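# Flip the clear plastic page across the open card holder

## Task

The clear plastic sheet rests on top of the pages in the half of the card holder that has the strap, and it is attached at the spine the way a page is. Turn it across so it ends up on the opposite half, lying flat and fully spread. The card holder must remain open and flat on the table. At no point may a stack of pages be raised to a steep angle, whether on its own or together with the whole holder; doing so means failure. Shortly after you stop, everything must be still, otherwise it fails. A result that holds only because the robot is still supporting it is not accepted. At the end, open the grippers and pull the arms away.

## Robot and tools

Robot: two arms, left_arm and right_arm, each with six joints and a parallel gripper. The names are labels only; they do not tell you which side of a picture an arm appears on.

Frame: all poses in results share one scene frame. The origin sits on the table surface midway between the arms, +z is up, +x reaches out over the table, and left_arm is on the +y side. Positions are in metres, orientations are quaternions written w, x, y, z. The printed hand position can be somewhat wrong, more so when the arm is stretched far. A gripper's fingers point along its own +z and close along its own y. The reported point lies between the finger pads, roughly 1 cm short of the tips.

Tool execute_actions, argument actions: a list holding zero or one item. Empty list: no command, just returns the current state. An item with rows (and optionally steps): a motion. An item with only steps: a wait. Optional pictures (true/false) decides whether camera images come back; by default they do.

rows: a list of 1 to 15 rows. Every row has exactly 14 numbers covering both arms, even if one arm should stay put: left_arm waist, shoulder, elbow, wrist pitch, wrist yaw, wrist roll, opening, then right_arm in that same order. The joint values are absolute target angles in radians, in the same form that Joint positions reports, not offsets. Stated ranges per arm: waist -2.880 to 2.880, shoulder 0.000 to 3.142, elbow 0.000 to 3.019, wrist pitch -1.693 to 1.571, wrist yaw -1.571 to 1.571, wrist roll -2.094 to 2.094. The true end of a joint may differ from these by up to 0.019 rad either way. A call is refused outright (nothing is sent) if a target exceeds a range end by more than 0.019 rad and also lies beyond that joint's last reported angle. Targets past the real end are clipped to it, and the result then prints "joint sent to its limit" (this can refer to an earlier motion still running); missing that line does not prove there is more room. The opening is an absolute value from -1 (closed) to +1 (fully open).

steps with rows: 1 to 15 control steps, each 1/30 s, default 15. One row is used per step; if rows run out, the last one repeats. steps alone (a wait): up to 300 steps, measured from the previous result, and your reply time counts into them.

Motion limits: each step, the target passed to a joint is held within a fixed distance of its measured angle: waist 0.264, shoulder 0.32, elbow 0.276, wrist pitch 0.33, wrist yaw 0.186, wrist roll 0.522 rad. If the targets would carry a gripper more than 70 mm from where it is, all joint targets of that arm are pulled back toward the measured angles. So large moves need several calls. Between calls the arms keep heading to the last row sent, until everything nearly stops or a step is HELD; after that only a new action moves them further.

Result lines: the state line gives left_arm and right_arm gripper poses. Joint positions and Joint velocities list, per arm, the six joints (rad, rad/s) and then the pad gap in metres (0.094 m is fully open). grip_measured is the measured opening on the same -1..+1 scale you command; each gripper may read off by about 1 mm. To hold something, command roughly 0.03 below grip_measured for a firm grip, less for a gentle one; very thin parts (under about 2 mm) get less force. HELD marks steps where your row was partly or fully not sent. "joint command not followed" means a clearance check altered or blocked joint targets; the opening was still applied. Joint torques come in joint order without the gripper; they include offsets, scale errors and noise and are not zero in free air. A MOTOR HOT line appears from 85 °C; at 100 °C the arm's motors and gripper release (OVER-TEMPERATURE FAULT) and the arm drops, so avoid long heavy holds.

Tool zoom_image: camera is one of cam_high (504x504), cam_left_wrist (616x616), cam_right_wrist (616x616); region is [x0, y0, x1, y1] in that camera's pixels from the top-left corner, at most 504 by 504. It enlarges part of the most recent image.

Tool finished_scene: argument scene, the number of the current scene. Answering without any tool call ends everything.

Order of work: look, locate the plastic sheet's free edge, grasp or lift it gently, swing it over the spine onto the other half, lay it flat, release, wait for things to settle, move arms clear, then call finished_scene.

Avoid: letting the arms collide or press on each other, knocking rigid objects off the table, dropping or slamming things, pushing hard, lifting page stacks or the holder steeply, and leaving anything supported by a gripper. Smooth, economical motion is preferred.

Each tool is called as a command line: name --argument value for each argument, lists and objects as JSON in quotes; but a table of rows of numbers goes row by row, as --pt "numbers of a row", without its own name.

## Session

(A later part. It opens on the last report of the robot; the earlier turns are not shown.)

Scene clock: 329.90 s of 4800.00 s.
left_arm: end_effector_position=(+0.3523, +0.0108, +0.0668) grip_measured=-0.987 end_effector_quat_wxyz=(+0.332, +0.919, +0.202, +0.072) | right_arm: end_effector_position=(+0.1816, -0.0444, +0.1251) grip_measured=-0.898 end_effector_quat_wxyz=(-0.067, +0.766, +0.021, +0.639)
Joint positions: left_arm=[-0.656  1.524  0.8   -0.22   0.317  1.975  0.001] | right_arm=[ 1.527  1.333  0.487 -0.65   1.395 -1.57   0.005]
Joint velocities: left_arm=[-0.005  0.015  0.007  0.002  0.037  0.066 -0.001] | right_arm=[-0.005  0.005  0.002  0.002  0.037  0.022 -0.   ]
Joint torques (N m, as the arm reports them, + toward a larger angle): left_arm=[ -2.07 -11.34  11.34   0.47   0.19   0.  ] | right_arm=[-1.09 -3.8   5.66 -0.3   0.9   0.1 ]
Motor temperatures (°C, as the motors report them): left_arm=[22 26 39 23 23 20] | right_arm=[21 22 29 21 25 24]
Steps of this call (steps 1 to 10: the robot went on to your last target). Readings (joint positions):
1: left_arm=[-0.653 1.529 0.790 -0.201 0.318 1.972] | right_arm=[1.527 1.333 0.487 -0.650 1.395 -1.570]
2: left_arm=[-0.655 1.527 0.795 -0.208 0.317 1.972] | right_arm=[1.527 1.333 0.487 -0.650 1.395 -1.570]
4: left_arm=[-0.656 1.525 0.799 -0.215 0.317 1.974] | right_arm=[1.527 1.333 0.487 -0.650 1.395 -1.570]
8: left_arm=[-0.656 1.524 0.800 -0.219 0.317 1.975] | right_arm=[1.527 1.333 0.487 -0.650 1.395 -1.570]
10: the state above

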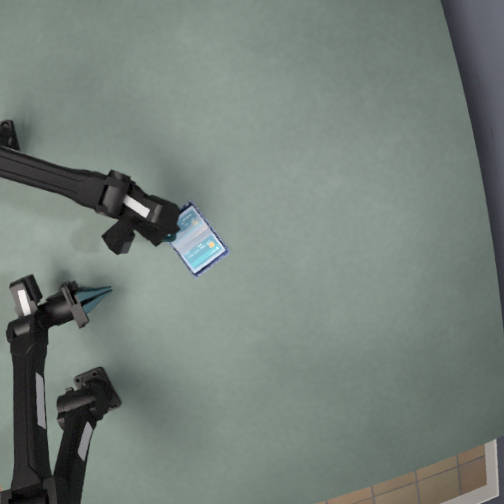

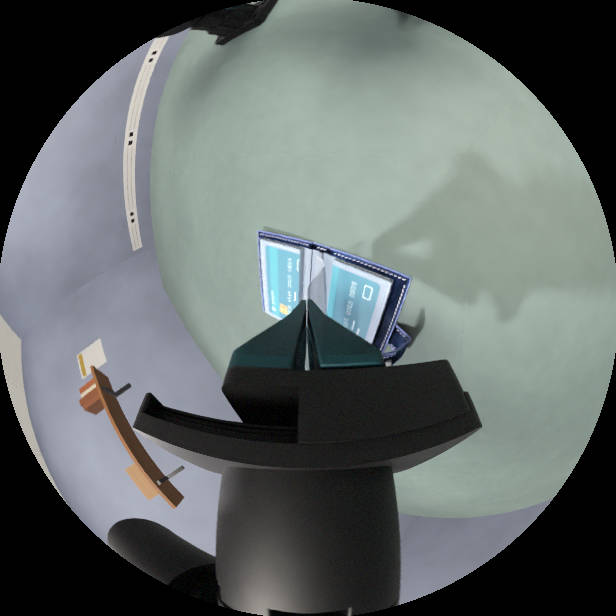

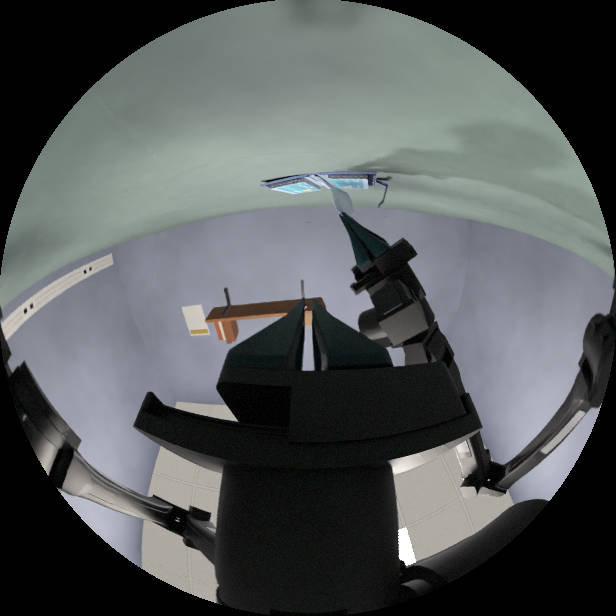

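execute_actions --actions '[{"rows":[[-0.667,1.521,0.848,-0.234,0.313,1.993,-1,1.53,1.34,0.4855,-0.665,1.4,-1.58,-0.9],[-0.667,1.532,0.848,-0.234,0.313,1.993,-1,1.53,1.34,0.4855,-0.665,1.4,-1.58,-0.9],[-0.667,1.542,0.850,-0.236,0.313,1.993,-1,1.53,1.34,0.4855,-0.665,1.4,-1.58,-0.9]],"steps":3}]' --pictures false

execute_actions --actions '[{"rows":[[-0.6694,1.5474,0.8565,-0.2468,0.3082,1.993,-1,1.53,1.34,0.4855,-0.665,1.4,-1.58,-0.9],[-0.6719,1.5509,0.8651,-0.2597,0.3035,1.993,-1,1.53,1.34,0.4855,-0.665,1.4,-1.58,-0.9],[-0.6743,1.5543,0.8736,-0.2725,0.2987,1.993,-1,1.53,1.34,0.4855,-0.665,1.4,-1.58,-0.9],[-0.6767,1.5577,0.8821,-0.2853,0.2939,1.993,-1,1.53,1.34,0.4855,-0.665,1.4,-1.58,-0.9],[-0.6792,1.5612,0.8907,-0.2982,0.2892,1.993,-1,1.53,1.34,0.4855,-0.665,1.4,-1.58,-0.9],[-0.6816,1.5646,0.8992,-0.3110,0.2844,1.993,-1,1.53,1.34,0.4855,-0.665,1.4,-1.58,-0.9],[-0.6840,1.5680,0.9077,-0.3238,0.2796,1.993,-1,1.53,1.34,0.4855,-0.665,1.4,-1.58,-0.9],[-0.6865,1.5715,0.9163,-0.3367,0.2749,1.993,-1,1.53,1.34,0.4855,-0.665,1.4,-1.58,-0.9],[-0.6889,1.5749,0.9248,-0.3495,0.2701,1.993,-1,1.53,1.34,0.4855,-0.665,1.4,-1.58,-0.9],[-0.6913,1.5783,0.9333,-0.3623,0.2653,1.993,-1,1.53,1.34,0.4855,-0.665,1.4,-1.58,-0.9],[-0.6938,1.5818,0.9419,-0.3752,0.2606,1.993,-1,1.53,1.34,0.4855,-0.665,1.4,-1.58,-0.9],[-0.6962,1.5852,0.9504,-0.3880,0.2558,1.993,-1,1.53,1.34,0.4855,-0.665,1.4,-1.58,-0.9],[-0.6986,1.5886,0.9589,-0.4008,0.2510,1.993,-1,1.53,1.34,0.4855,-0.665,1.4,-1.58,-0.9],[-0.7011,1.5921,0.9675,-0.4137,0.2463,1.993,-1,1.53,1.34,0.4855,-0.665,1.4,-1.58,-0.9],[-0.7035,1.5955,0.9760,-0.4265,0.2415,1.993,-1,1.53,1.34,0.4855,-0.665,1.4,-1.58,-0.9]],"steps":15}]' --pictures false

execute_actions --actions '[{"rows":[[-0.7059,1.5989,0.9845,-0.4393,0.2367,1.993,-1,1.53,1.34,0.4855,-0.665,1.4,-1.58,-0.9],[-0.7084,1.6024,0.9931,-0.4522,0.2320,1.993,-1,1.53,1.34,0.4855,-0.665,1.4,-1.58,-0.9],[-0.7108,1.6058,1.0016,-0.4650,0.2272,1.993,-1,1.53,1.34,0.4855,-0.665,1.4,-1.58,-0.9],[-0.7132,1.6092,1.0101,-0.4778,0.2224,1.993,-1,1.53,1.34,0.4855,-0.665,1.4,-1.58,-0.9],[-0.7157,1.6127,1.0187,-0.4907,0.2177,1.993,-1,1.53,1.34,0.4855,-0.665,1.4,-1.58,-0.9],[-0.7181,1.6161,1.0272,-0.5035,0.2129,1.993,-1,1.53,1.34,0.4855,-0.665,1.4,-1.58,-0.9],[-0.7205,1.6195,1.0357,-0.5163,0.2081,1.993,-1,1.53,1.34,0.4855,-0.665,1.4,-1.58,-0.9],[-0.7230,1.6230,1.0443,-0.5292,0.2034,1.993,-1,1.53,1.34,0.4855,-0.665,1.4,-1.58,-0.9],[-0.7254,1.6264,1.0528,-0.5420,0.1986,1.993,-1,1.53,1.34,0.4855,-0.665,1.4,-1.58,-0.9],[-0.7278,1.6298,1.0613,-0.5548,0.1938,1.993,-1,1.53,1.34,0.4855,-0.665,1.4,-1.58,-0.9],[-0.7303,1.6333,1.0699,-0.5677,0.1891,1.993,-1,1.53,1.34,0.4855,-0.665,1.4,-1.58,-0.9],[-0.7327,1.6367,1.0784,-0.5805,0.1843,1.993,-1,1.53,1.34,0.4855,-0.665,1.4,-1.58,-0.9],[-0.7351,1.6401,1.0869,-0.5933,0.1795,1.993,-1,1.53,1.34,0.4855,-0.665,1.4,-1.58,-0.9],[-0.7376,1.6436,1.0955,-0.6062,0.1748,1.993,-1,1.53,1.34,0.4855,-0.665,1.4,-1.58,-0.9],[-0.740,1.647,1.104,-0.619,0.170,1.993,-1,1.53,1.34,0.4855,-0.665,1.4,-1.58,-0.9]],"steps":15}]' --pictures false

execute_actions --actions '[{"rows":[[-0.7420,1.6528,1.1131,-0.6302,0.1660,1.993,-1,1.53,1.34,0.4855,-0.665,1.4,-1.58,-0.9],[-0.7441,1.6585,1.1222,-0.6413,0.1619,1.993,-1,1.53,1.34,0.4855,-0.665,1.4,-1.58,-0.9],[-0.7461,1.6643,1.1313,-0.6525,0.1579,1.993,-1,1.53,1.34,0.4855,-0.665,1.4,-1.58,-0.9],[-0.7481,1.6701,1.1404,-0.6637,0.1539,1.993,-1,1.53,1.34,0.4855,-0.665,1.4,-1.58,-0.9],[-0.7502,1.6758,1.1495,-0.6748,0.1498,1.993,-1,1.53,1.34,0.4855,-0.665,1.4,-1.58,-0.9],[-0.7522,1.6816,1.1586,-0.6860,0.1458,1.993,-1,1.53,1.34,0.4855,-0.665,1.4,-1.58,-0.9],[-0.7542,1.6874,1.1677,-0.6972,0.1418,1.993,-1,1.53,1.34,0.4855,-0.665,1.4,-1.58,-0.9],[-0.7563,1.6931,1.1768,-0.7083,0.1377,1.993,-1,1.53,1.34,0.4855,-0.665,1.4,-1.58,-0.9],[-0.7583,1.6989,1.1859,-0.7195,0.1337,1.993,-1,1.53,1.34,0.4855,-0.665,1.4,-1.58,-0.9],[-0.7603,1.7047,1.1950,-0.7307,0.1297,1.993,-1,1.53,1.34,0.4855,-0.665,1.4,-1.58,-0.9],[-0.7624,1.7104,1.2041,-0.7418,0.1256,1.993,-1,1.53,1.34,0.4855,-0.665,1.4,-1.58,-0.9],[-0.7644,1.7162,1.2132,-0.7530,0.1216,1.993,-1,1.53,1.34,0.4855,-0.665,1.4,-1.58,-0.9],[-0.7664,1.7220,1.2223,-0.7642,0.1176,1.993,-1,1.53,1.34,0.4855,-0.665,1.4,-1.58,-0.9],[-0.7685,1.7277,1.2314,-0.7753,0.1135,1.993,-1,1.53,1.34,0.4855,-0.665,1.4,-1.58,-0.9],[-0.7705,1.7335,1.2405,-0.7865,0.1095,1.993,-1,1.53,1.34,0.4855,-0.665,1.4,-1.58,-0.9]],"steps":15}]' --pictures false

execute_actions --actions '[{"rows":[[-0.7725,1.7393,1.2496,-0.7977,0.1055,1.993,-1,1.53,1.34,0.4855,-0.665,1.4,-1.58,-0.9],[-0.7746,1.7450,1.2587,-0.8088,0.1014,1.993,-1,1.53,1.34,0.4855,-0.665,1.4,-1.58,-0.9],[-0.7766,1.7508,1.2678,-0.8200,0.0974,1.993,-1,1.53,1.34,0.4855,-0.665,1.4,-1.58,-0.9],[-0.7786,1.7566,1.2769,-0.8312,0.0934,1.993,-1,1.53,1.34,0.4855,-0.665,1.4,-1.58,-0.9],[-0.7807,1.7623,1.2860,-0.8423,0.0893,1.993,-1,1.53,1.34,0.4855,-0.665,1.4,-1.58,-0.9],[-0.7827,1.7681,1.2951,-0.8535,0.0853,1.993,-1,1.53,1.34,0.4855,-0.665,1.4,-1.58,-0.9],[-0.7847,1.7739,1.3042,-0.8647,0.0813,1.993,-1,1.53,1.34,0.4855,-0.665,1.4,-1.58,-0.9],[-0.7868,1.7796,1.3133,-0.8758,0.0772,1.993,-1,1.53,1.34,0.4855,-0.665,1.4,-1.58,-0.9],[-0.7888,1.7854,1.3224,-0.8870,0.0732,1.993,-1,1.53,1.34,0.4855,-0.665,1.4,-1.58,-0.9],[-0.7908,1.7912,1.3315,-0.8982,0.0692,1.993,-1,1.53,1.34,0.4855,-0.665,1.4,-1.58,-0.9],[-0.7929,1.7969,1.3406,-0.9093,0.0651,1.993,-1,1.53,1.34,0.4855,-0.665,1.4,-1.58,-0.9],[-0.7949,1.8027,1.3497,-0.9205,0.0611,1.993,-1,1.53,1.34,0.4855,-0.665,1.4,-1.58,-0.9],[-0.7969,1.8085,1.3588,-0.9317,0.0571,1.993,-1,1.53,1.34,0.4855,-0.665,1.4,-1.58,-0.9],[-0.7990,1.8142,1.3679,-0.9428,0.0530,1.993,-1,1.53,1.34,0.4855,-0.665,1.4,-1.58,-0.9],[-0.801,1.820,1.377,-0.954,0.049,1.993,-1,1.53,1.34,0.4855,-0.665,1.4,-1.58,-0.9]],"steps":15}]' --pictures false

execute_actions --actions '[{"steps":10}]'

zoom_image --camera "cam_right_wrist" --region '[250, 160, 410, 270]'

Scene clock: 371.47 s of 4800.00 s.
left_arm: end_effector_position=(+0.3523, +0.0109, +0.0667) grip_measured=-0.987 end_effector_quat_wxyz=(+0.332, +0.919, +0.201, +0.072) | right_arm: end_effector_position=(+0.1816, -0.0444, +0.1251) grip_measured=-0.898 end_effector_quat_wxyz=(-0.067, +0.766, +0.021, +0.639)
Joint positions: left_arm=[-0.656  1.524  0.8   -0.22   0.316  1.976  0.001] | right_arm=[ 1.527  1.333  0.487 -0.65   1.395 -1.57   0.005]
Joint velocities: left_arm=[-0.015 -0.005 -0.027 -0.037  0.007 -0.066  0.001] | right_arm=[-0.024 -0.005 -0.017 -0.007  0.037 -0.051 -0.   ]
Joint torques (N m, as the arm reports them, + toward a larger angle): left_arm=[-1.79 -8.61 11.53  0.55  0.18 -0.01] | right_arm=[-0.98 -3.78  5.59 -0.3   0.93  0.09]
Motor temperatures (°C, as the motors report them): left_arm=[22 26 41 23 23 20] | right_arm=[21 22 28 21 25 24]
Steps of this call (steps 1 to 30: the robot went on to your last target; steps 31 to 90: nothing new was sent; then 38.47 s passed at rest; steps 91 to 93: all 3 steps of this action). Readings (joint positions):
91: left_arm=[-0.656 1.524 0.800 -0.220 0.316 1.976] | right_arm=[1.527 1.333 0.487 -0.650 1.395 -1.570]
92: left_arm=[-0.656 1.524 0.800 -0.220 0.316 1.976] | right_arm=[1.527 1.333 0.487 -0.650 1.395 -1.570]
93: the state above

Scene clock: 371.97 s of 4800.00 s.
left_arm: end_effector_position=(+0.3594, -0.0005, +0.0681) grip_measured=-0.987 end_effector_quat_wxyz=(+0.278, +0.936, +0.207, +0.063) | right_arm: end_effector_position=(+0.1816, -0.0444, +0.1251) grip_measured=-0.898 end_effector_quat_wxyz=(-0.067, +0.766, +0.021, +0.639)
Joint positions: left_arm=[-0.688  1.566  0.909 -0.387  0.249  1.976  0.001] | right_arm=[ 1.527  1.333  0.487 -0.65   1.395 -1.57   0.005]
Joint velocities: left_arm=[-0.083  0.103  0.237 -0.369 -0.095 -0.007 -0.   ] | right_arm=[-0.005 -0.005  0.007  0.022  0.007  0.037 -0.001]
Joint torques (N m, as the arm reports them, + toward a larger angle): left_arm=[-1.97 -8.96 11.83  0.53  0.2   0.  ] | right_arm=[-0.66 -4.25  5.47 -0.3   0.9   0.1 ]
Motor temperatures (°C, as the motors report them): left_arm=[22 26 41 23 23 20] | right_arm=[21 22 28 21 25 24]
Steps of this call (steps 1 to 15: all 15 steps of this action). Readings (joint positions):
1: left_arm=[-0.657 1.524 0.801 -0.223 0.314 1.976] | right_arm=[1.527 1.333 0.487 -0.650 1.395 -1.570]
2: left_arm=[-0.657 1.524 0.803 -0.229 0.310 1.976] | right_arm=[1.527 1.333 0.487 -0.650 1.395 -1.570]
4: left_arm=[-0.659 1.528 0.812 -0.250 0.301 1.976] | right_arm=[1.527 1.333 0.487 -0.650 1.395 -1.570]
8: left_arm=[-0.669 1.544 0.846 -0.299 0.282 1.976] | right_arm=[1.527 1.333 0.487 -0.650 1.395 -1.570]
15: the state above

Scene clock: 372.47 s of 4800.00 s.
left_arm: end_effector_position=(+0.3630, -0.0115, +0.0720) grip_measured=-0.987 end_effector_quat_wxyz=(+0.213, +0.953, +0.209, +0.051) | right_arm: end_effector_position=(+0.1816, -0.0444, +0.1251) grip_measured=-0.898 end_effector_quat_wxyz=(-0.067, +0.766, +0.021, +0.639)
Joint positions: left_arm=[-0.724  1.617  1.034 -0.58   0.177  1.976  0.001] | right_arm=[ 1.527  1.333  0.487 -0.65   1.395 -1.57   0.005]
Joint velocities: left_arm=[-0.073  0.093  0.242 -0.374 -0.095 -0.037 -0.   ] | right_arm=[ 0.005 -0.005  0.007 -0.012 -0.037  0.022 -0.001]
Joint torques (N m, as the arm reports them, + toward a larger angle): left_arm=[ -2.02 -10.23  12.2    0.36   0.16   0.  ] | right_arm=[-1.27 -3.82  5.75 -0.23  0.91  0.11]
Motor temperatures (°C, as the motors report them): left_arm=[22 26 41 23 23 20] | right_arm=[21 22 28 21 25 24]
Steps of this call (steps 1 to 15: all 15 steps of this action). Readings (joint positions):
1: left_arm=[-0.690 1.569 0.918 -0.400 0.244 1.976] | right_arm=[1.527 1.333 0.487 -0.650 1.395 -1.570]
2: left_arm=[-0.693 1.573 0.926 -0.413 0.239 1.976] | right_arm=[1.527 1.333 0.487 -0.650 1.395 -1.570]
4: left_arm=[-0.697 1.579 0.942 -0.439 0.230 1.976] | right_arm=[1.527 1.333 0.487 -0.650 1.395 -1.570]
8: left_arm=[-0.706 1.593 0.975 -0.490 0.210 1.976] | right_arm=[1.527 1.333 0.487 -0.650 1.395 -1.570]
15: the state above

Scene clock: 372.97 s of 4800.00 s.
left_arm: end_effector_position=(+0.3694, -0.0253, +0.0701) grip_measured=-0.987 end_effector_quat_wxyz=(+0.151, +0.966, +0.206, +0.038) | right_arm: end_effector_position=(+0.1816, -0.0444, +0.1251) grip_measured=-0.898 end_effector_quat_wxyz=(-0.067, +0.766, +0.021, +0.639)
Joint positions: left_arm=[-0.755  1.698  1.169 -0.751  0.116  1.976  0.001] | right_arm=[ 1.527  1.333  0.487 -0.65   1.395 -1.57   0.005]
Joint velocities: left_arm=[-0.063  0.151  0.252 -0.33  -0.139  0.007 -0.001] | right_arm=[-0.015 -0.005  0.002 -0.017 -0.081 -0.007 -0.   ]
Joint torques (N m, as the arm reports them, + toward a larger angle): left_arm=[ -2.33 -11.72  12.37   0.11   0.09   0.02] | right_arm=[-1.12 -4.16  5.56 -0.24  0.92  0.11]
Motor temperatures (°C, as the motors report them): left_arm=[22 26 41 23 23 20] | right_arm=[21 22 28 21 25 24]
Steps of this call (steps 1 to 15: all 15 steps of this action). Readings (joint positions):
1: left_arm=[-0.726 1.621 1.043 -0.593 0.173 1.976] | right_arm=[1.527 1.333 0.487 -0.650 1.395 -1.570]
2: left_arm=[-0.729 1.624 1.052 -0.605 0.169 1.976] | right_arm=[1.527 1.333 0.487 -0.650 1.395 -1.570]
4: left_arm=[-0.733 1.634 1.070 -0.628 0.161 1.976] | right_arm=[1.527 1.333 0.487 -0.650 1.395 -1.570]
8: left_arm=[-0.741 1.657 1.108 -0.673 0.144 1.976] | right_arm=[1.527 1.333 0.487 -0.650 1.395 -1.570]
15: the state above

Scene clock: 373.47 s of 4800.00 s.
left_arm: end_effector_position=(+0.3745, -0.0384, +0.0693) grip_measured=-0.987 end_effector_quat_wxyz=(+0.088, +0.976, +0.198, +0.027) | right_arm: end_effector_position=(+0.1816, -0.0444, +0.1251) grip_measured=-0.898 end_effector_quat_wxyz=(-0.067, +0.766, +0.021, +0.639)
Joint positions: left_arm=[-0.785  1.783  1.306 -0.919  0.056  1.976  0.001] | right_arm=[ 1.527  1.333  0.487 -0.65   1.395 -1.57   0.005]
Joint velocities: left_arm=[-0.083  0.161  0.252 -0.32  -0.095 -0.007 -0.   ] | right_arm=[-0.005 -0.005 -0.017  0.007  0.007  0.007 -0.001]
Joint torques (N m, as the arm reports them, + toward a larger angle): left_arm=[ -1.88 -12.52  12.4   -0.18   0.1    0.03] | right_arm=[-1.4  -3.91  5.59 -0.2   0.92  0.1 ]
Motor temperatures (°C, as the motors report them): left_arm=[22 26 41 23 23 20] | right_arm=[21 22 28 21 25 24]
Steps of this call (steps 1 to 15: all 15 steps of this action). Readings (joint positions):
1: left_arm=[-0.757 1.705 1.178 -0.763 0.112 1.976] | right_arm=[1.527 1.333 0.487 -0.650 1.395 -1.570]
2: left_arm=[-0.759 1.710 1.187 -0.774 0.108 1.976] | right_arm=[1.527 1.333 0.487 -0.650 1.395 -1.570]
4: left_arm=[-0.763 1.722 1.205 -0.796 0.100 1.976] | right_arm=[1.527 1.333 0.487 -0.650 1.395 -1.570]
8: left_arm=[-0.771 1.744 1.242 -0.841 0.084 1.976] | right_arm=[1.527 1.333 0.487 -0.650 1.395 -1.570]
15: the state above

Scene clock: 373.80 s of 4800.00 s.
left_arm: end_effector_position=(+0.3733, -0.0412, +0.0684) grip_measured=-0.987 end_effector_quat_wxyz=(+0.080, +0.977, +0.196, +0.024) | right_arm: end_effector_position=(+0.1816, -0.0444, +0.1251) grip_measured=-0.898 end_effector_quat_wxyz=(-0.067, +0.766, +0.021, +0.639)
Joint positions: left_arm=[-0.792  1.795  1.324 -0.941  0.053  1.976  0.001] | right_arm=[ 1.527  1.333  0.487 -0.65   1.395 -1.57   0.005]
Joint velocities: left_arm=[ 0.005 -0.005 -0.017 -0.002 -0.095 -0.051  0.001] | right_arm=[-0.005 -0.005  0.012 -0.017  0.022  0.066 -0.   ]
Joint torques (N m, as the arm reports them, + toward a larger angle): left_arm=[ -1.8  -13.26  12.31  -0.36   0.07   0.03] | right_arm=[-0.79 -4.06  5.62 -0.28  0.91  0.08]
Motor temperatures (°C, as the motors report them): left_arm=[22 26 41 23 23 20] | right_arm=[21 22 28 21 25 24]
Steps of this call (steps 1 to 10: the robot went on to your last target). Readings (joint positions):
1: left_arm=[-0.787 1.788 1.314 -0.928 0.054 1.976] | right_arm=[1.527 1.333 0.487 -0.650 1.395 -1.570]
2: left_arm=[-0.789 1.792 1.319 -0.933 0.053 1.976] | right_arm=[1.527 1.333 0.487 -0.650 1.395 -1.570]
4: left_arm=[-0.791 1.795 1.324 -0.937 0.053 1.976] | right_arm=[1.527 1.333 0.487 -0.650 1.395 -1.570]
8: left_arm=[-0.792 1.795 1.324 -0.941 0.053 1.976] | right_arm=[1.527 1.333 0.487 -0.650 1.395 -1.570]
10: the state above

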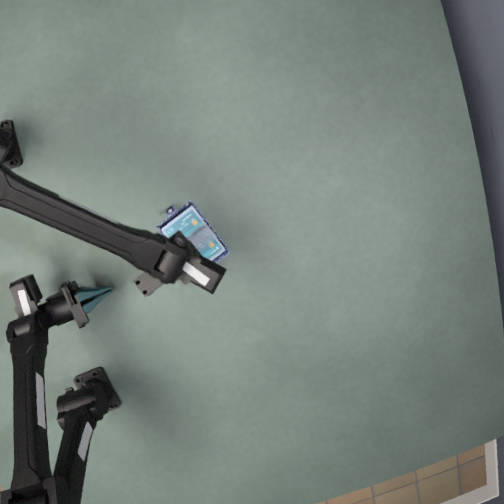

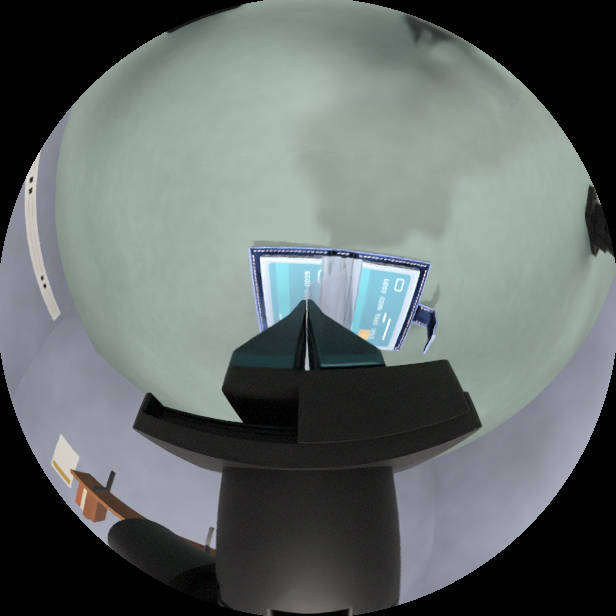

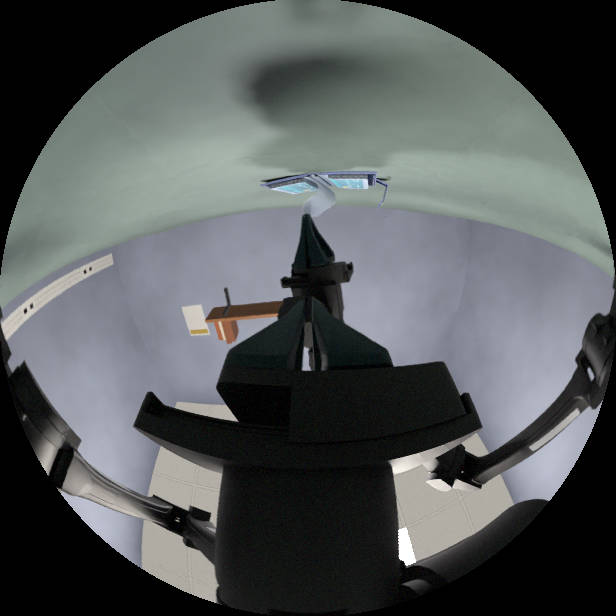

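Region (250, 160, 410, 270) of cam_right_wrist's 616x616 image, scaled by 3.150, with more detail than that image has; it fills the top 346 rows of this view, and the rest is white.

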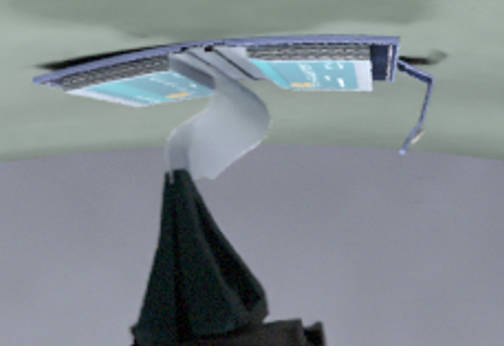

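execute_actions --actions '[{"rows":[[-0.8022,1.8256,1.3842,-0.9608,0.0468,1.9952,-1,1.53,1.34,0.4855,-0.665,1.4,-1.58,-0.9],[-0.8034,1.8313,1.3913,-0.9675,0.0445,1.9975,-1,1.53,1.34,0.4855,-0.665,1.4,-1.58,-0.9],[-0.8046,1.8369,1.3985,-0.9743,0.0423,1.9997,-1,1.53,1.34,0.4855,-0.665,1.4,-1.58,-0.9],[-0.8058,1.8425,1.4057,-0.9811,0.0401,2.0019,-1,1.53,1.34,0.4855,-0.665,1.4,-1.58,-0.9],[-0.8070,1.8482,1.4128,-0.9878,0.0378,2.0042,-1,1.53,1.34,0.4855,-0.665,1.4,-1.58,-0.9],[-0.8082,1.8538,1.4200,-0.9946,0.0356,2.0064,-1,1.53,1.34,0.4855,-0.665,1.4,-1.58,-0.9],[-0.8094,1.8594,1.4272,-1.0014,0.0334,2.0086,-1,1.53,1.34,0.4855,-0.665,1.4,-1.58,-0.9],[-0.8106,1.8651,1.4343,-1.0081,0.0311,2.0109,-1,1.53,1.34,0.4855,-0.665,1.4,-1.58,-0.9],[-0.8118,1.8707,1.4415,-1.0149,0.0289,2.0131,-1,1.53,1.34,0.4855,-0.665,1.4,-1.58,-0.9],[-0.8130,1.8763,1.4487,-1.0217,0.0267,2.0153,-1,1.53,1.34,0.4855,-0.665,1.4,-1.58,-0.9],[-0.8142,1.8820,1.4558,-1.0284,0.0244,2.0176,-1,1.53,1.34,0.4855,-0.665,1.4,-1.58,-0.9],[-0.8154,1.8876,1.4630,-1.0352,0.0222,2.0198,-1,1.53,1.34,0.4855,-0.665,1.4,-1.58,-0.9],[-0.8166,1.8932,1.4702,-1.0420,0.0200,2.0220,-1,1.53,1.34,0.4855,-0.665,1.4,-1.58,-0.9],[-0.8178,1.8989,1.4773,-1.0487,0.0177,2.0243,-1,1.53,1.34,0.4855,-0.665,1.4,-1.58,-0.9],[-0.8190,1.9045,1.4845,-1.0555,0.0155,2.0265,-1,1.53,1.34,0.4855,-0.665,1.4,-1.58,-0.9]],"steps":15}]' --pictures false

execute_actions --actions '[{"rows":[[-0.8202,1.9101,1.4917,-1.0623,0.0133,2.0287,-1,1.53,1.34,0.4855,-0.665,1.4,-1.58,-0.9],[-0.8214,1.9158,1.4988,-1.0690,0.0110,2.0310,-1,1.53,1.34,0.4855,-0.665,1.4,-1.58,-0.9],[-0.8226,1.9214,1.5060,-1.0758,0.0088,2.0332,-1,1.53,1.34,0.4855,-0.665,1.4,-1.58,-0.9],[-0.8238,1.9270,1.5132,-1.0826,0.0066,2.0354,-1,1.53,1.34,0.4855,-0.665,1.4,-1.58,-0.9],[-0.8250,1.9327,1.5203,-1.0893,0.0043,2.0377,-1,1.53,1.34,0.4855,-0.665,1.4,-1.58,-0.9],[-0.8262,1.9383,1.5275,-1.0961,0.0021,2.0399,-1,1.53,1.34,0.4855,-0.665,1.4,-1.58,-0.9],[-0.8274,1.9439,1.5347,-1.1029,-0.0001,2.0421,-1,1.53,1.34,0.4855,-0.665,1.4,-1.58,-0.9],[-0.8286,1.9496,1.5418,-1.1096,-0.0024,2.0444,-1,1.53,1.34,0.4855,-0.665,1.4,-1.58,-0.9],[-0.8298,1.9552,1.5490,-1.1164,-0.0046,2.0466,-1,1.53,1.34,0.4855,-0.665,1.4,-1.58,-0.9],[-0.8310,1.9608,1.5562,-1.1232,-0.0068,2.0488,-1,1.53,1.34,0.4855,-0.665,1.4,-1.58,-0.9],[-0.8322,1.9665,1.5633,-1.1299,-0.0091,2.0511,-1,1.53,1.34,0.4855,-0.665,1.4,-1.58,-0.9],[-0.8334,1.9721,1.5705,-1.1367,-0.0113,2.0533,-1,1.53,1.34,0.4855,-0.665,1.4,-1.58,-0.9],[-0.8346,1.9777,1.5777,-1.1435,-0.0135,2.0555,-1,1.53,1.34,0.4855,-0.665,1.4,-1.58,-0.9],[-0.8358,1.9834,1.5848,-1.1502,-0.0158,2.0578,-1,1.53,1.34,0.4855,-0.665,1.4,-1.58,-0.9],[-0.837,1.989,1.592,-1.157,-0.018,2.06,-1,1.53,1.34,0.4855,-0.665,1.4,-1.58,-0.9]],"steps":15}]' --pictures false

execute_actions --actions '[{"steps":10}]'

zoom_image --camera "cam_right_wrist" --region '[250, 160, 410, 270]'

zoom_image --camera "cam_left_wrist" --region '[230, 220, 470, 400]'

Scene clock: 409.10 s of 4800.00 s.
left_arm: end_effector_position=(+0.3803, -0.0511, +0.0616) grip_measured=-0.987 end_effector_quat_wxyz=(+0.043, +0.983, +0.179, +0.017) | right_arm: end_effector_position=(+0.1816, -0.0444, +0.1251) grip_measured=-0.898 end_effector_quat_wxyz=(-0.067, +0.766, +0.021, +0.639)
Joint positions: left_arm=[-0.805  1.867  1.416 -1.029  0.021  2.     0.001] | right_arm=[ 1.527  1.333  0.487 -0.65   1.395 -1.57   0.005]
Joint velocities: left_arm=[-0.044  0.161  0.188 -0.198 -0.11   0.051  0.001] | right_arm=[ 0.024  0.005 -0.007  0.007 -0.022 -0.022  0.001]
Joint torques (N m, as the arm reports them, + toward a larger angle): left_arm=[ -1.86 -14.    12.48  -0.24   0.04   0.06] | right_arm=[-1.15 -3.6   5.59 -0.24  0.92  0.12]
Motor temperatures (°C, as the motors report them): left_arm=[22 27 42 23 23 20] | right_arm=[21 22 28 21 25 24]
Steps of this call (steps 1 to 30: the robot went on to your last target; steps 31 to 90: nothing new was sent; then 31.80 s passed at rest; steps 91 to 105: all 15 steps of this action). Readings (joint positions):
91: left_arm=[-0.792 1.796 1.324 -0.942 0.051 1.976] | right_arm=[1.527 1.333 0.487 -0.650 1.395 -1.570]
92: left_arm=[-0.792 1.796 1.326 -0.946 0.050 1.977] | right_arm=[1.527 1.333 0.487 -0.650 1.395 -1.570]
94: left_arm=[-0.792 1.803 1.335 -0.958 0.045 1.979] | right_arm=[1.527 1.333 0.487 -0.650 1.395 -1.570]
98: left_arm=[-0.795 1.825 1.367 -0.982 0.036 1.986] | right_arm=[1.527 1.333 0.487 -0.650 1.395 -1.570]
105: the state above

Scene clock: 409.60 s of 4800.00 s.
left_arm: end_effector_position=(+0.3865, -0.0633, +0.0539) grip_measured=-0.987 end_effector_quat_wxyz=(+0.002, +0.988, +0.155, +0.009) | right_arm: end_effector_position=(+0.1816, -0.0444, +0.1251) grip_measured=-0.898 end_effector_quat_wxyz=(-0.067, +0.766, +0.021, +0.639)
Joint positions: left_arm=[-0.823  1.949  1.524 -1.131 -0.013  2.033  0.001] | right_arm=[ 1.527  1.333  0.487 -0.65   1.395 -1.57   0.005]
Joint velocities: left_arm=[-0.054  0.161  0.188 -0.208 -0.051  0.11  -0.   ] | right_arm=[-0.005 -0.015  0.022 -0.012  0.007  0.066 -0.001]
Joint torques (N m, as the arm reports them, + toward a larger angle): left_arm=[ -1.72 -14.92  12.25  -0.51   0.     0.06] | right_arm=[-1.38 -4.31  5.64 -0.23  0.94  0.11]
Motor temperatures (°C, as the motors report them): left_arm=[22 27 42 23 23 20] | right_arm=[21 22 28 21 25 24]
Steps of this call (steps 1 to 15: all 15 steps of this action). Readings (joint positions):
1: left_arm=[-0.807 1.873 1.423 -1.036 0.019 2.002] | right_arm=[1.527 1.333 0.487 -0.650 1.395 -1.570]
2: left_arm=[-0.808 1.879 1.430 -1.043 0.017 2.004] | right_arm=[1.527 1.333 0.487 -0.650 1.395 -1.570]
4: left_arm=[-0.811 1.890 1.445 -1.056 0.012 2.009] | right_arm=[1.527 1.333 0.487 -0.650 1.395 -1.570]
8: left_arm=[-0.815 1.911 1.474 -1.084 0.003 2.018] | right_arm=[1.527 1.333 0.487 -0.650 1.395 -1.570]
15: the state above

Scene clock: 409.93 s of 4800.00 s.
left_arm: end_effector_position=(+0.3854, -0.0652, +0.0504) grip_measured=-0.987 end_effector_quat_wxyz=(-0.004, +0.989, +0.149, +0.006) | right_arm: end_effector_position=(+0.1816, -0.0444, +0.1251) grip_measured=-0.898 end_effector_quat_wxyz=(-0.067, +0.766, +0.021, +0.639)
Joint positions: left_arm=[-0.827  1.963  1.536 -1.144 -0.014  2.042  0.001] | right_arm=[ 1.527  1.333  0.487 -0.65   1.395 -1.57   0.005]
Joint velocities: left_arm=[ 0.005 -0.015  0.007 -0.017 -0.066  0.007 -0.   ] | right_arm=[-0.005  0.005  0.007 -0.012 -0.051  0.037  0.001]
Joint torques (N m, as the arm reports them, + toward a larger angle): left_arm=[ -1.92 -15.61  12.28  -0.59   0.01   0.05] | right_arm=[-1.18 -3.76  5.62 -0.25  0.93  0.12]
Motor temperatures (°C, as the motors report them): left_arm=[22 27 42 23 23 20] | right_arm=[21 22 28 21 25 24]
Steps of this call (steps 1 to 10: the robot went on to your last target). Readings (joint positions):
1: left_arm=[-0.824 1.955 1.530 -1.137 -0.013 2.035] | right_arm=[1.527 1.333 0.487 -0.650 1.395 -1.570]
2: left_arm=[-0.825 1.959 1.534 -1.139 -0.014 2.037] | right_arm=[1.527 1.333 0.487 -0.650 1.395 -1.570]
4: left_arm=[-0.826 1.962 1.536 -1.142 -0.014 2.039] | right_arm=[1.527 1.333 0.487 -0.650 1.395 -1.570]
8: left_arm=[-0.827 1.963 1.536 -1.144 -0.014 2.041] | right_arm=[1.527 1.333 0.487 -0.650 1.395 -1.570]
10: the state above

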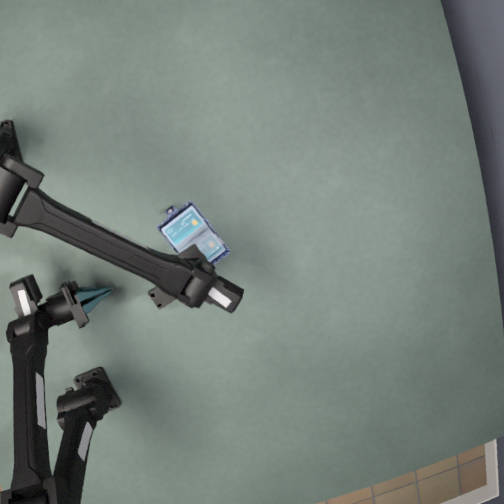

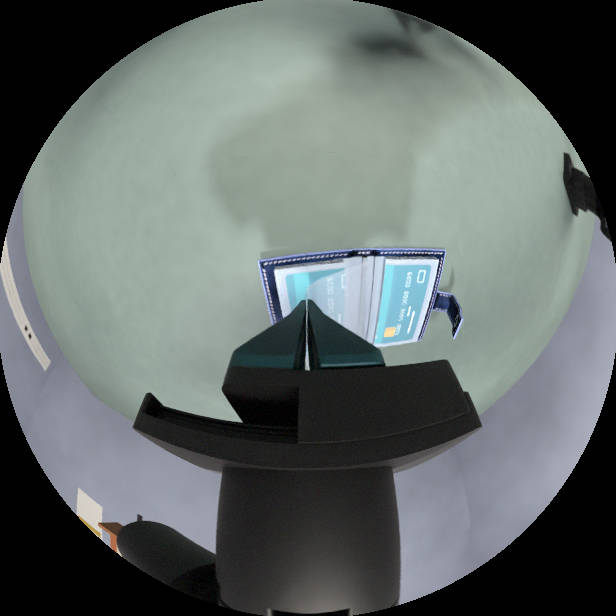

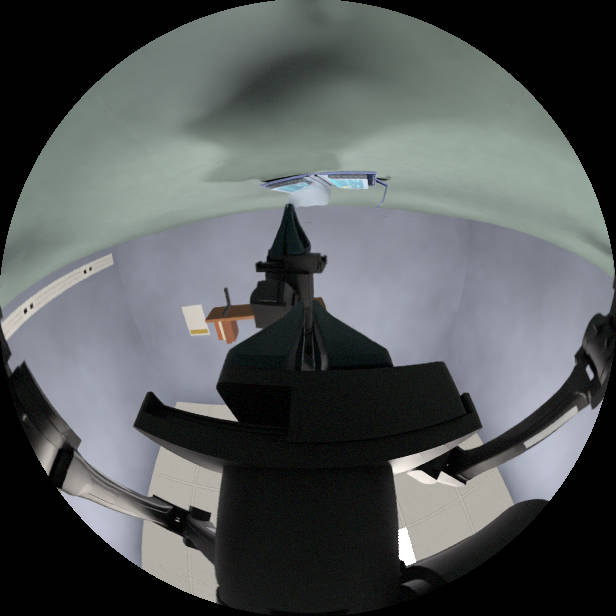

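Region (250, 160, 410, 270) of cam_right_wrist's 616x616 image, scaled by 3.150, with more detail than that image has; it fills the top 346 rows of this view, and the rest is white.

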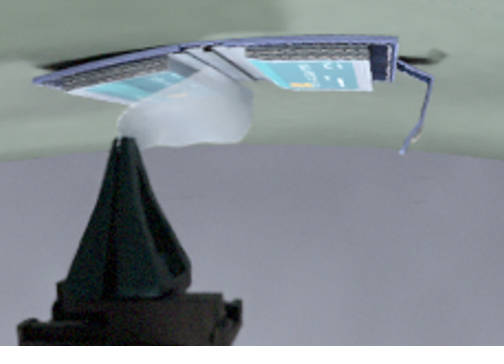

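Region (230, 220, 470, 400) of cam_left_wrist's 616x616 image, scaled by 2.100, with more detail than that image has; it fills the top 378 rows of this view, and the rest is white.

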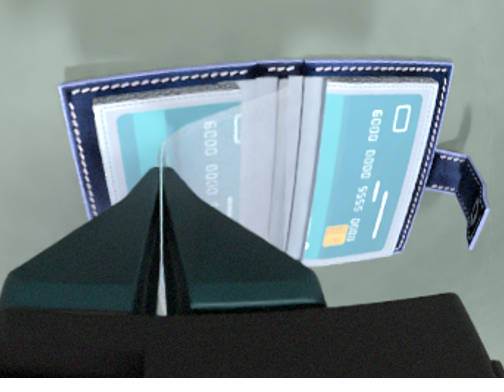

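execute_actions --actions '[{"rows":[[-0.8373,1.9915,1.5938,-1.157,-0.018,2.06,-1,1.53,1.34,0.4855,-0.665,1.4,-1.58,-0.9],[-0.8377,1.9941,1.5956,-1.157,-0.018,2.062,-1,1.53,1.34,0.4855,-0.665,1.4,-1.58,-0.9],[-0.8380,1.9966,1.5974,-1.157,-0.018,2.064,-1,1.53,1.34,0.4855,-0.665,1.4,-1.58,-0.9],[-0.8383,1.9991,1.5992,-1.157,-0.018,2.066,-1,1.53,1.34,0.4855,-0.665,1.4,-1.58,-0.9],[-0.8387,2.0017,1.6010,-1.157,-0.018,2.068,-1,1.53,1.34,0.4855,-0.665,1.4,-1.58,-0.9],[-0.8390,2.0042,1.6028,-1.157,-0.018,2.070,-1,1.53,1.34,0.4855,-0.665,1.4,-1.58,-0.9],[-0.8393,2.0067,1.6046,-1.157,-0.018,2.072,-1,1.53,1.34,0.4855,-0.665,1.4,-1.58,-0.9],[-0.8397,2.0093,1.6064,-1.157,-0.018,2.074,-1,1.53,1.34,0.4855,-0.665,1.4,-1.58,-0.9],[-0.8400,2.0118,1.6082,-1.157,-0.018,2.076,-1,1.53,1.34,0.4855,-0.665,1.4,-1.58,-0.9],[-0.8403,2.0143,1.6100,-1.157,-0.018,2.078,-1,1.53,1.34,0.4855,-0.665,1.4,-1.58,-0.9],[-0.8407,2.0169,1.6118,-1.157,-0.018,2.080,-1,1.53,1.34,0.4855,-0.665,1.4,-1.58,-0.9],[-0.8410,2.0194,1.6136,-1.157,-0.018,2.080,-1,1.53,1.34,0.4855,-0.665,1.4,-1.58,-0.9],[-0.8413,2.0219,1.6154,-1.157,-0.018,2.080,-1,1.53,1.34,0.4855,-0.665,1.4,-1.58,-0.9],[-0.8417,2.0245,1.6172,-1.157,-0.018,2.080,-1,1.53,1.34,0.4855,-0.665,1.4,-1.58,-0.9],[-0.842,2.027,1.619,-1.157,-0.018,2.080,-1,1.53,1.34,0.4855,-0.665,1.4,-1.58,-0.9]],"steps":15}]' --pictures false

execute_actions --actions '[{"steps":10}]'

zoom_image --camera "cam_right_wrist" --region '[250, 160, 410, 270]'

zoom_image --camera "cam_high" --region '[140, 190, 260, 310]'

Scene clock: 424.07 s of 4800.00 s.
left_arm: end_effector_position=(+0.3894, -0.0709, +0.0424) grip_measured=-0.987 end_effector_quat_wxyz=(-0.007, +0.990, +0.139, +0.004) | right_arm: end_effector_position=(+0.1816, -0.0444, +0.1251) grip_measured=-0.898 end_effector_quat_wxyz=(-0.067, +0.766, +0.021, +0.639)
Joint positions: left_arm=[-0.829  1.992  1.56  -1.145 -0.015  2.059  0.001] | right_arm=[ 1.527  1.333  0.487 -0.65   1.395 -1.57   0.005]
Joint velocities: left_arm=[-0.015  0.073  0.042 -0.012 -0.022  0.007 -0.001] | right_arm=[-0.015  0.005 -0.007  0.012  0.007  0.007  0.   ]
Joint torques (N m, as the arm reports them, + toward a larger angle): left_arm=[ -1.55 -15.5   12.42  -0.55   0.     0.05] | right_arm=[-0.75 -4.12  5.52 -0.25  0.93  0.11]
Motor temperatures (°C, as the motors report them): left_arm=[22 28 43 23 23 20] | right_arm=[21 22 28 21 25 24]
Steps of this call (steps 1 to 30: the robot went on to your last target; steps 31 to 90: nothing new was sent; then 10.63 s passed at rest; steps 91 to 105: all 15 steps of this action). Readings (joint positions):
91: left_arm=[-0.827 1.963 1.536 -1.144 -0.014 2.043] | right_arm=[1.527 1.333 0.487 -0.650 1.395 -1.570]
92: left_arm=[-0.827 1.964 1.536 -1.144 -0.014 2.043] | right_arm=[1.527 1.333 0.487 -0.650 1.395 -1.570]
94: left_arm=[-0.827 1.965 1.538 -1.145 -0.014 2.044] | right_arm=[1.527 1.333 0.487 -0.650 1.395 -1.570]
98: left_arm=[-0.827 1.973 1.548 -1.145 -0.015 2.050] | right_arm=[1.527 1.333 0.487 -0.650 1.395 -1.570]
105: the state above

Scene clock: 424.40 s of 4800.00 s.
left_arm: end_effector_position=(+0.3886, -0.0717, +0.0383) grip_measured=-0.987 end_effector_quat_wxyz=(-0.010, +0.991, +0.137, +0.002) | right_arm: end_effector_position=(+0.1816, -0.0444, +0.1251) grip_measured=-0.898 end_effector_quat_wxyz=(-0.067, +0.766, +0.021, +0.639)
Joint positions: left_arm=[-0.831  2.001  1.562 -1.145 -0.015  2.062  0.001] | right_arm=[ 1.527  1.333  0.487 -0.65   1.395 -1.57   0.005]
Joint velocities: left_arm=[-0.015  0.005  0.017 -0.002 -0.139 -0.022 -0.001] | right_arm=[-0.015 -0.015 -0.027  0.017 -0.051 -0.022  0.001]
Joint torques (N m, as the arm reports them, + toward a larger angle): left_arm=[ -2.04 -15.51  12.46  -0.56   0.01   0.03] | right_arm=[-1.07 -3.8   5.66 -0.19  0.93  0.13]
Motor temperatures (°C, as the motors report them): left_arm=[22 28 43 23 23 20] | right_arm=[21 22 28 21 25 24]
Steps of this call (steps 1 to 10: the robot went on to your last target). Readings (joint positions):
1: left_arm=[-0.829 1.995 1.561 -1.145 -0.015 2.060] | right_arm=[1.527 1.333 0.487 -0.650 1.395 -1.570]
2: left_arm=[-0.830 1.997 1.562 -1.145 -0.015 2.060] | right_arm=[1.527 1.333 0.487 -0.650 1.395 -1.570]
4: left_arm=[-0.830 1.999 1.562 -1.145 -0.015 2.061] | right_arm=[1.527 1.333 0.487 -0.650 1.395 -1.570]
8: left_arm=[-0.831 2.001 1.562 -1.145 -0.015 2.062] | right_arm=[1.527 1.333 0.487 -0.650 1.395 -1.570]
10: the state above

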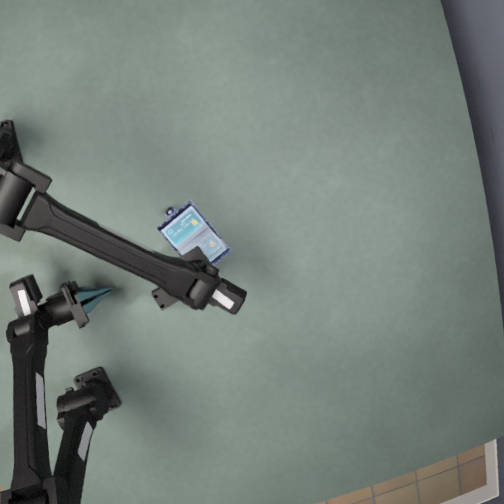

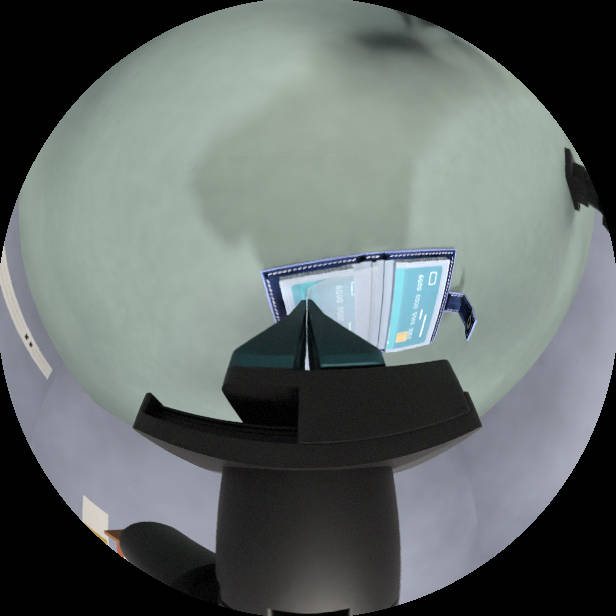

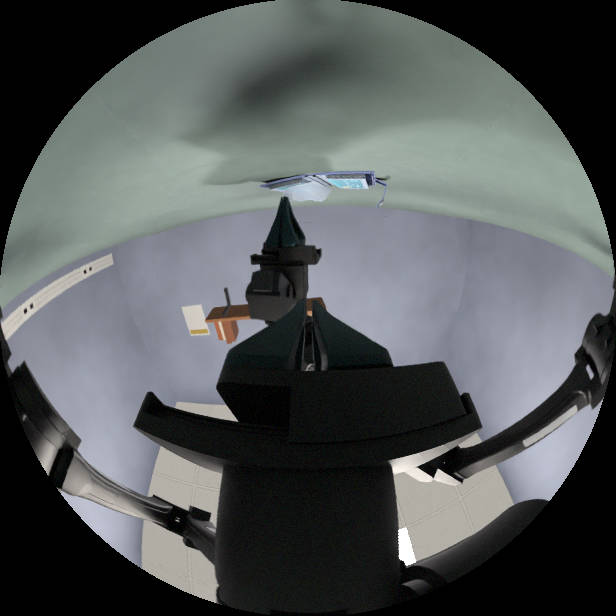

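Region (250, 160, 410, 270) of cam_right_wrist's 616x616 image, scaled by 3.150, with more detail than that image has; it fills the top 346 rows of this view, and the rest is white.

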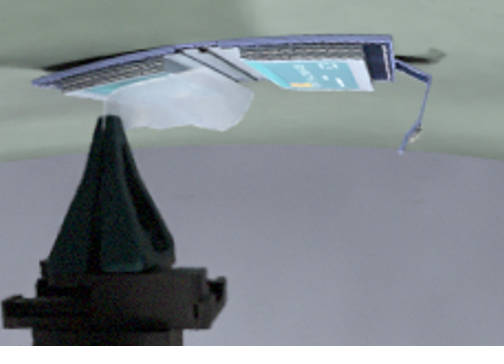

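Region (140, 190, 260, 310) of cam_high's 504x504 image, scaled by 4.200, with more detail than that image has.

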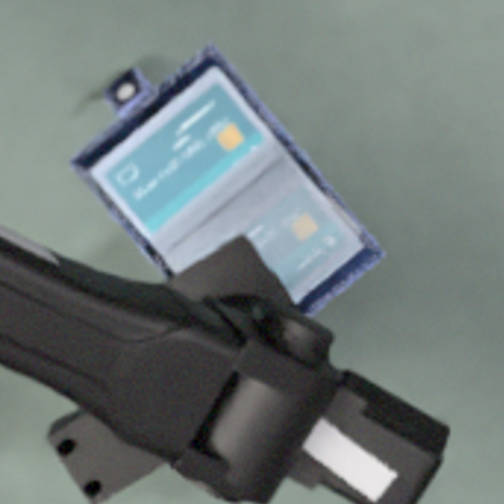

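execute_actions --actions '[{"rows":[[-0.842,2.027,1.619,-1.157,-0.018,2.08,-0.96,1.53,1.34,0.4855,-0.665,1.4,-1.58,-0.9],[-0.842,2.027,1.619,-1.157,-0.018,2.08,-0.92,1.53,1.34,0.4855,-0.665,1.4,-1.58,-0.9],[-0.842,2.027,1.619,-1.157,-0.018,2.08,-0.87,1.53,1.34,0.4855,-0.665,1.4,-1.58,-0.9],[-0.842,2.027,1.619,-1.157,-0.018,2.08,-0.81,1.53,1.34,0.4855,-0.665,1.4,-1.58,-0.9],[-0.842,2.027,1.619,-1.157,-0.018,2.08,-0.75,1.53,1.34,0.4855,-0.665,1.4,-1.58,-0.9],[-0.842,2.027,1.619,-1.157,-0.018,2.08,-0.69,1.53,1.34,0.4855,-0.665,1.4,-1.58,-0.9],[-0.842,2.027,1.619,-1.157,-0.018,2.08,-0.63,1.53,1.34,0.4855,-0.665,1.4,-1.58,-0.9],[-0.842,2.027,1.619,-1.157,-0.018,2.08,-0.56,1.53,1.34,0.4855,-0.665,1.4,-1.58,-0.9],[-0.842,2.027,1.619,-1.157,-0.018,2.08,-0.49,1.53,1.34,0.4855,-0.665,1.4,-1.58,-0.9],[-0.842,2.027,1.619,-1.157,-0.018,2.08,-0.42,1.53,1.34,0.4855,-0.665,1.4,-1.58,-0.9],[-0.842,2.027,1.619,-1.157,-0.018,2.08,-0.35,1.53,1.34,0.4855,-0.665,1.4,-1.58,-0.9],[-0.842,2.027,1.619,-1.157,-0.018,2.08,-0.28,1.53,1.34,0.4855,-0.665,1.4,-1.58,-0.9],[-0.842,2.027,1.619,-1.157,-0.018,2.08,-0.21,1.53,1.34,0.4855,-0.665,1.4,-1.58,-0.9],[-0.842,2.027,1.619,-1.157,-0.018,2.08,-0.14,1.53,1.34,0.4855,-0.665,1.4,-1.58,-0.9],[-0.842,2.027,1.619,-1.157,-0.018,2.08,-0.07,1.53,1.34,0.4855,-0.665,1.4,-1.58,-0.9]],"steps":15}]' --pictures false

execute_actions --actions '[{"rows":[[-0.842,2.027,1.619,-1.157,-0.018,2.08,0.0,1.53,1.34,0.4855,-0.665,1.4,-1.58,-0.9],[-0.842,2.027,1.619,-1.157,-0.018,2.08,0.07,1.53,1.34,0.4855,-0.665,1.4,-1.58,-0.9],[-0.842,2.027,1.619,-1.157,-0.018,2.08,0.14,1.53,1.34,0.4855,-0.665,1.4,-1.58,-0.9],[-0.842,2.027,1.619,-1.157,-0.018,2.08,0.21,1.53,1.34,0.4855,-0.665,1.4,-1.58,-0.9],[-0.842,2.027,1.619,-1.157,-0.018,2.08,0.28,1.53,1.34,0.4855,-0.665,1.4,-1.58,-0.9],[-0.842,2.027,1.619,-1.157,-0.018,2.08,0.35,1.53,1.34,0.4855,-0.665,1.4,-1.58,-0.9]],"steps":15}]'

zoom_image --camera "cam_right_wrist" --region '[250, 160, 410, 270]'

zoom_image --camera "cam_left_wrist" --region '[230, 220, 470, 400]'

Scene clock: 438.23 s of 4800.00 s.
left_arm: end_effector_position=(+0.3886, -0.0717, +0.0383) grip_measured=-0.104 end_effector_quat_wxyz=(-0.010, +0.991, +0.136, +0.002) | right_arm: end_effector_position=(+0.1816, -0.0444, +0.1251) grip_measured=-0.898 end_effector_quat_wxyz=(-0.067, +0.766, +0.021, +0.639)
Joint positions: left_arm=[-0.831  2.001  1.562 -1.145 -0.015  2.063  0.042] | right_arm=[ 1.527  1.333  0.487 -0.65   1.395 -1.57   0.005]
Joint velocities: left_arm=[-0.015  0.005  0.007  0.022 -0.007 -0.066  0.063] | right_arm=[-0.015  0.005  0.007 -0.002  0.007 -0.051 -0.001]
Joint torques (N m, as the arm reports them, + toward a larger angle): left_arm=[ -1.95 -15.77  12.35  -0.59   0.02   0.04] | right_arm=[-1.34 -3.7   5.68 -0.19  0.94  0.1 ]
Motor temperatures (°C, as the motors report them): left_arm=[22 28 43 23 23 20] | right_arm=[21 22 28 21 25 24]
Steps of this call (steps 1 to 15: the robot went on to your last target; steps 16 to 90: nothing new was sent; then 10.33 s passed at rest; steps 91 to 105: all 15 steps of this action). Readings (joint positions):
91: left_arm=[-0.831 2.001 1.562 -1.145 -0.015 2.062] | right_arm=[1.527 1.333 0.487 -0.650 1.395 -1.570]
92: left_arm=[-0.831 2.001 1.562 -1.145 -0.015 2.062] | right_arm=[1.527 1.333 0.487 -0.650 1.395 -1.570]
94: left_arm=[-0.831 2.001 1.562 -1.145 -0.015 2.063] | right_arm=[1.527 1.333 0.487 -0.650 1.395 -1.570]
98: left_arm=[-0.831 2.001 1.562 -1.145 -0.015 2.063] | right_arm=[1.527 1.333 0.487 -0.650 1.395 -1.570]
105: the state above

Scene clock: 438.73 s of 4800.00 s.
left_arm: end_effector_position=(+0.3886, -0.0717, +0.0383) grip_measured=+0.347 end_effector_quat_wxyz=(-0.010, +0.991, +0.136, +0.002) | right_arm: end_effector_position=(+0.1816, -0.0444, +0.1251) grip_measured=-0.898 end_effector_quat_wxyz=(-0.067, +0.766, +0.021, +0.639)
Joint positions: left_arm=[-0.831  2.001  1.562 -1.145 -0.015  2.063  0.063] | right_arm=[ 1.527  1.333  0.487 -0.65   1.395 -1.57   0.005]
Joint velocities: left_arm=[ 0.005 -0.015 -0.012 -0.002 -0.022 -0.037 -0.001] | right_arm=[ 0.005 -0.005  0.007  0.012 -0.051  0.022 -0.   ]
Joint torques (N m, as the arm reports them, + toward a larger angle): left_arm=[ -1.88 -15.63  12.35  -0.57   0.01   0.04] | right_arm=[-1.16 -3.64  5.64 -0.22  0.92  0.12]
Motor temperatures (°C, as the motors report them): left_arm=[22 28 43 23 23 20] | right_arm=[21 22 28 21 25 24]
Steps of this call (steps 1 to 15: all 15 steps of this action). Readings (joint positions):
1: left_arm=[-0.831 2.001 1.562 -1.145 -0.015 2.063] | right_arm=[1.527 1.333 0.487 -0.650 1.395 -1.570]
2: left_arm=[-0.831 2.001 1.562 -1.145 -0.015 2.063] | right_arm=[1.527 1.333 0.487 -0.650 1.395 -1.570]
4: left_arm=[-0.831 2.001 1.562 -1.145 -0.015 2.063] | right_arm=[1.527 1.333 0.487 -0.650 1.395 -1.570]
8: left_arm=[-0.831 2.001 1.562 -1.145 -0.015 2.063] | right_arm=[1.527 1.333 0.487 -0.650 1.395 -1.570]
15: the state above

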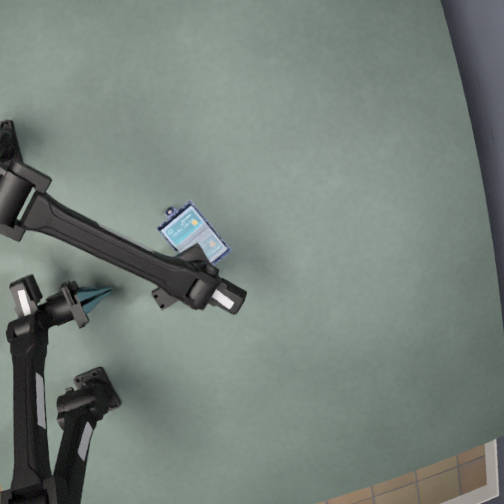

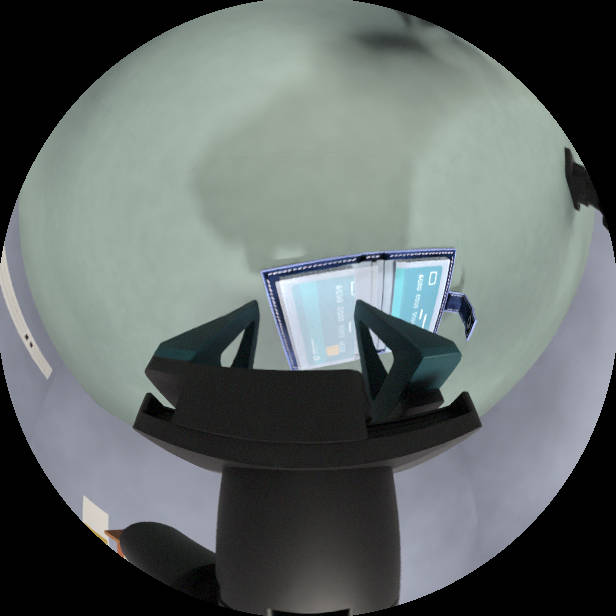

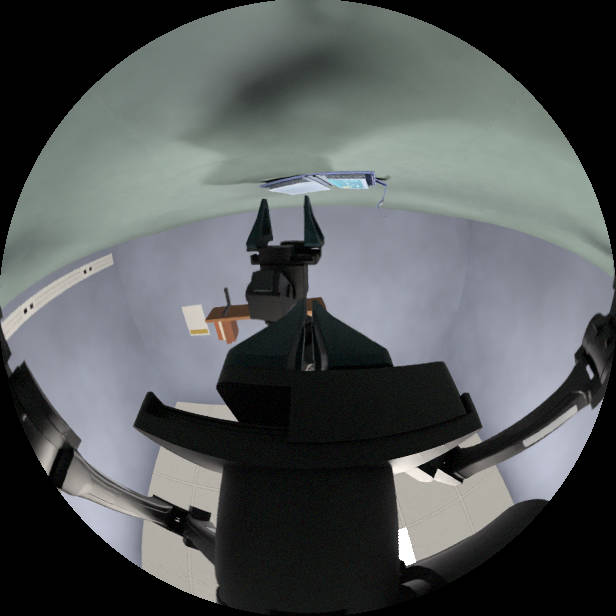

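Region (250, 160, 410, 270) of cam_right_wrist's 616x616 image, scaled by 3.150, with more detail than that image has; it fills the top 346 rows of this view, and the rest is white.

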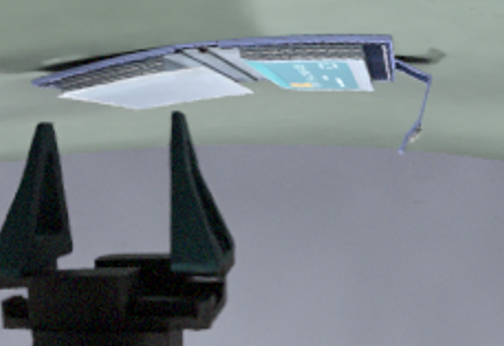

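Region (230, 220, 470, 400) of cam_left_wrist's 616x616 image, scaled by 2.100, with more detail than that image has; it fills the top 378 rows of this view, and the rest is white.

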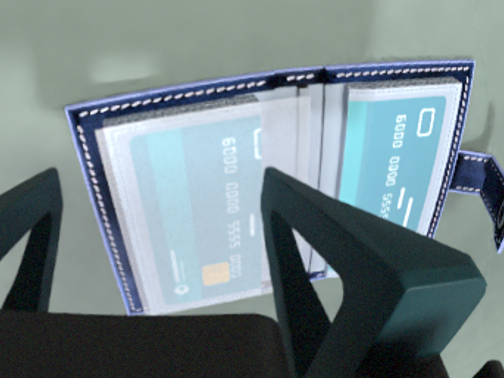

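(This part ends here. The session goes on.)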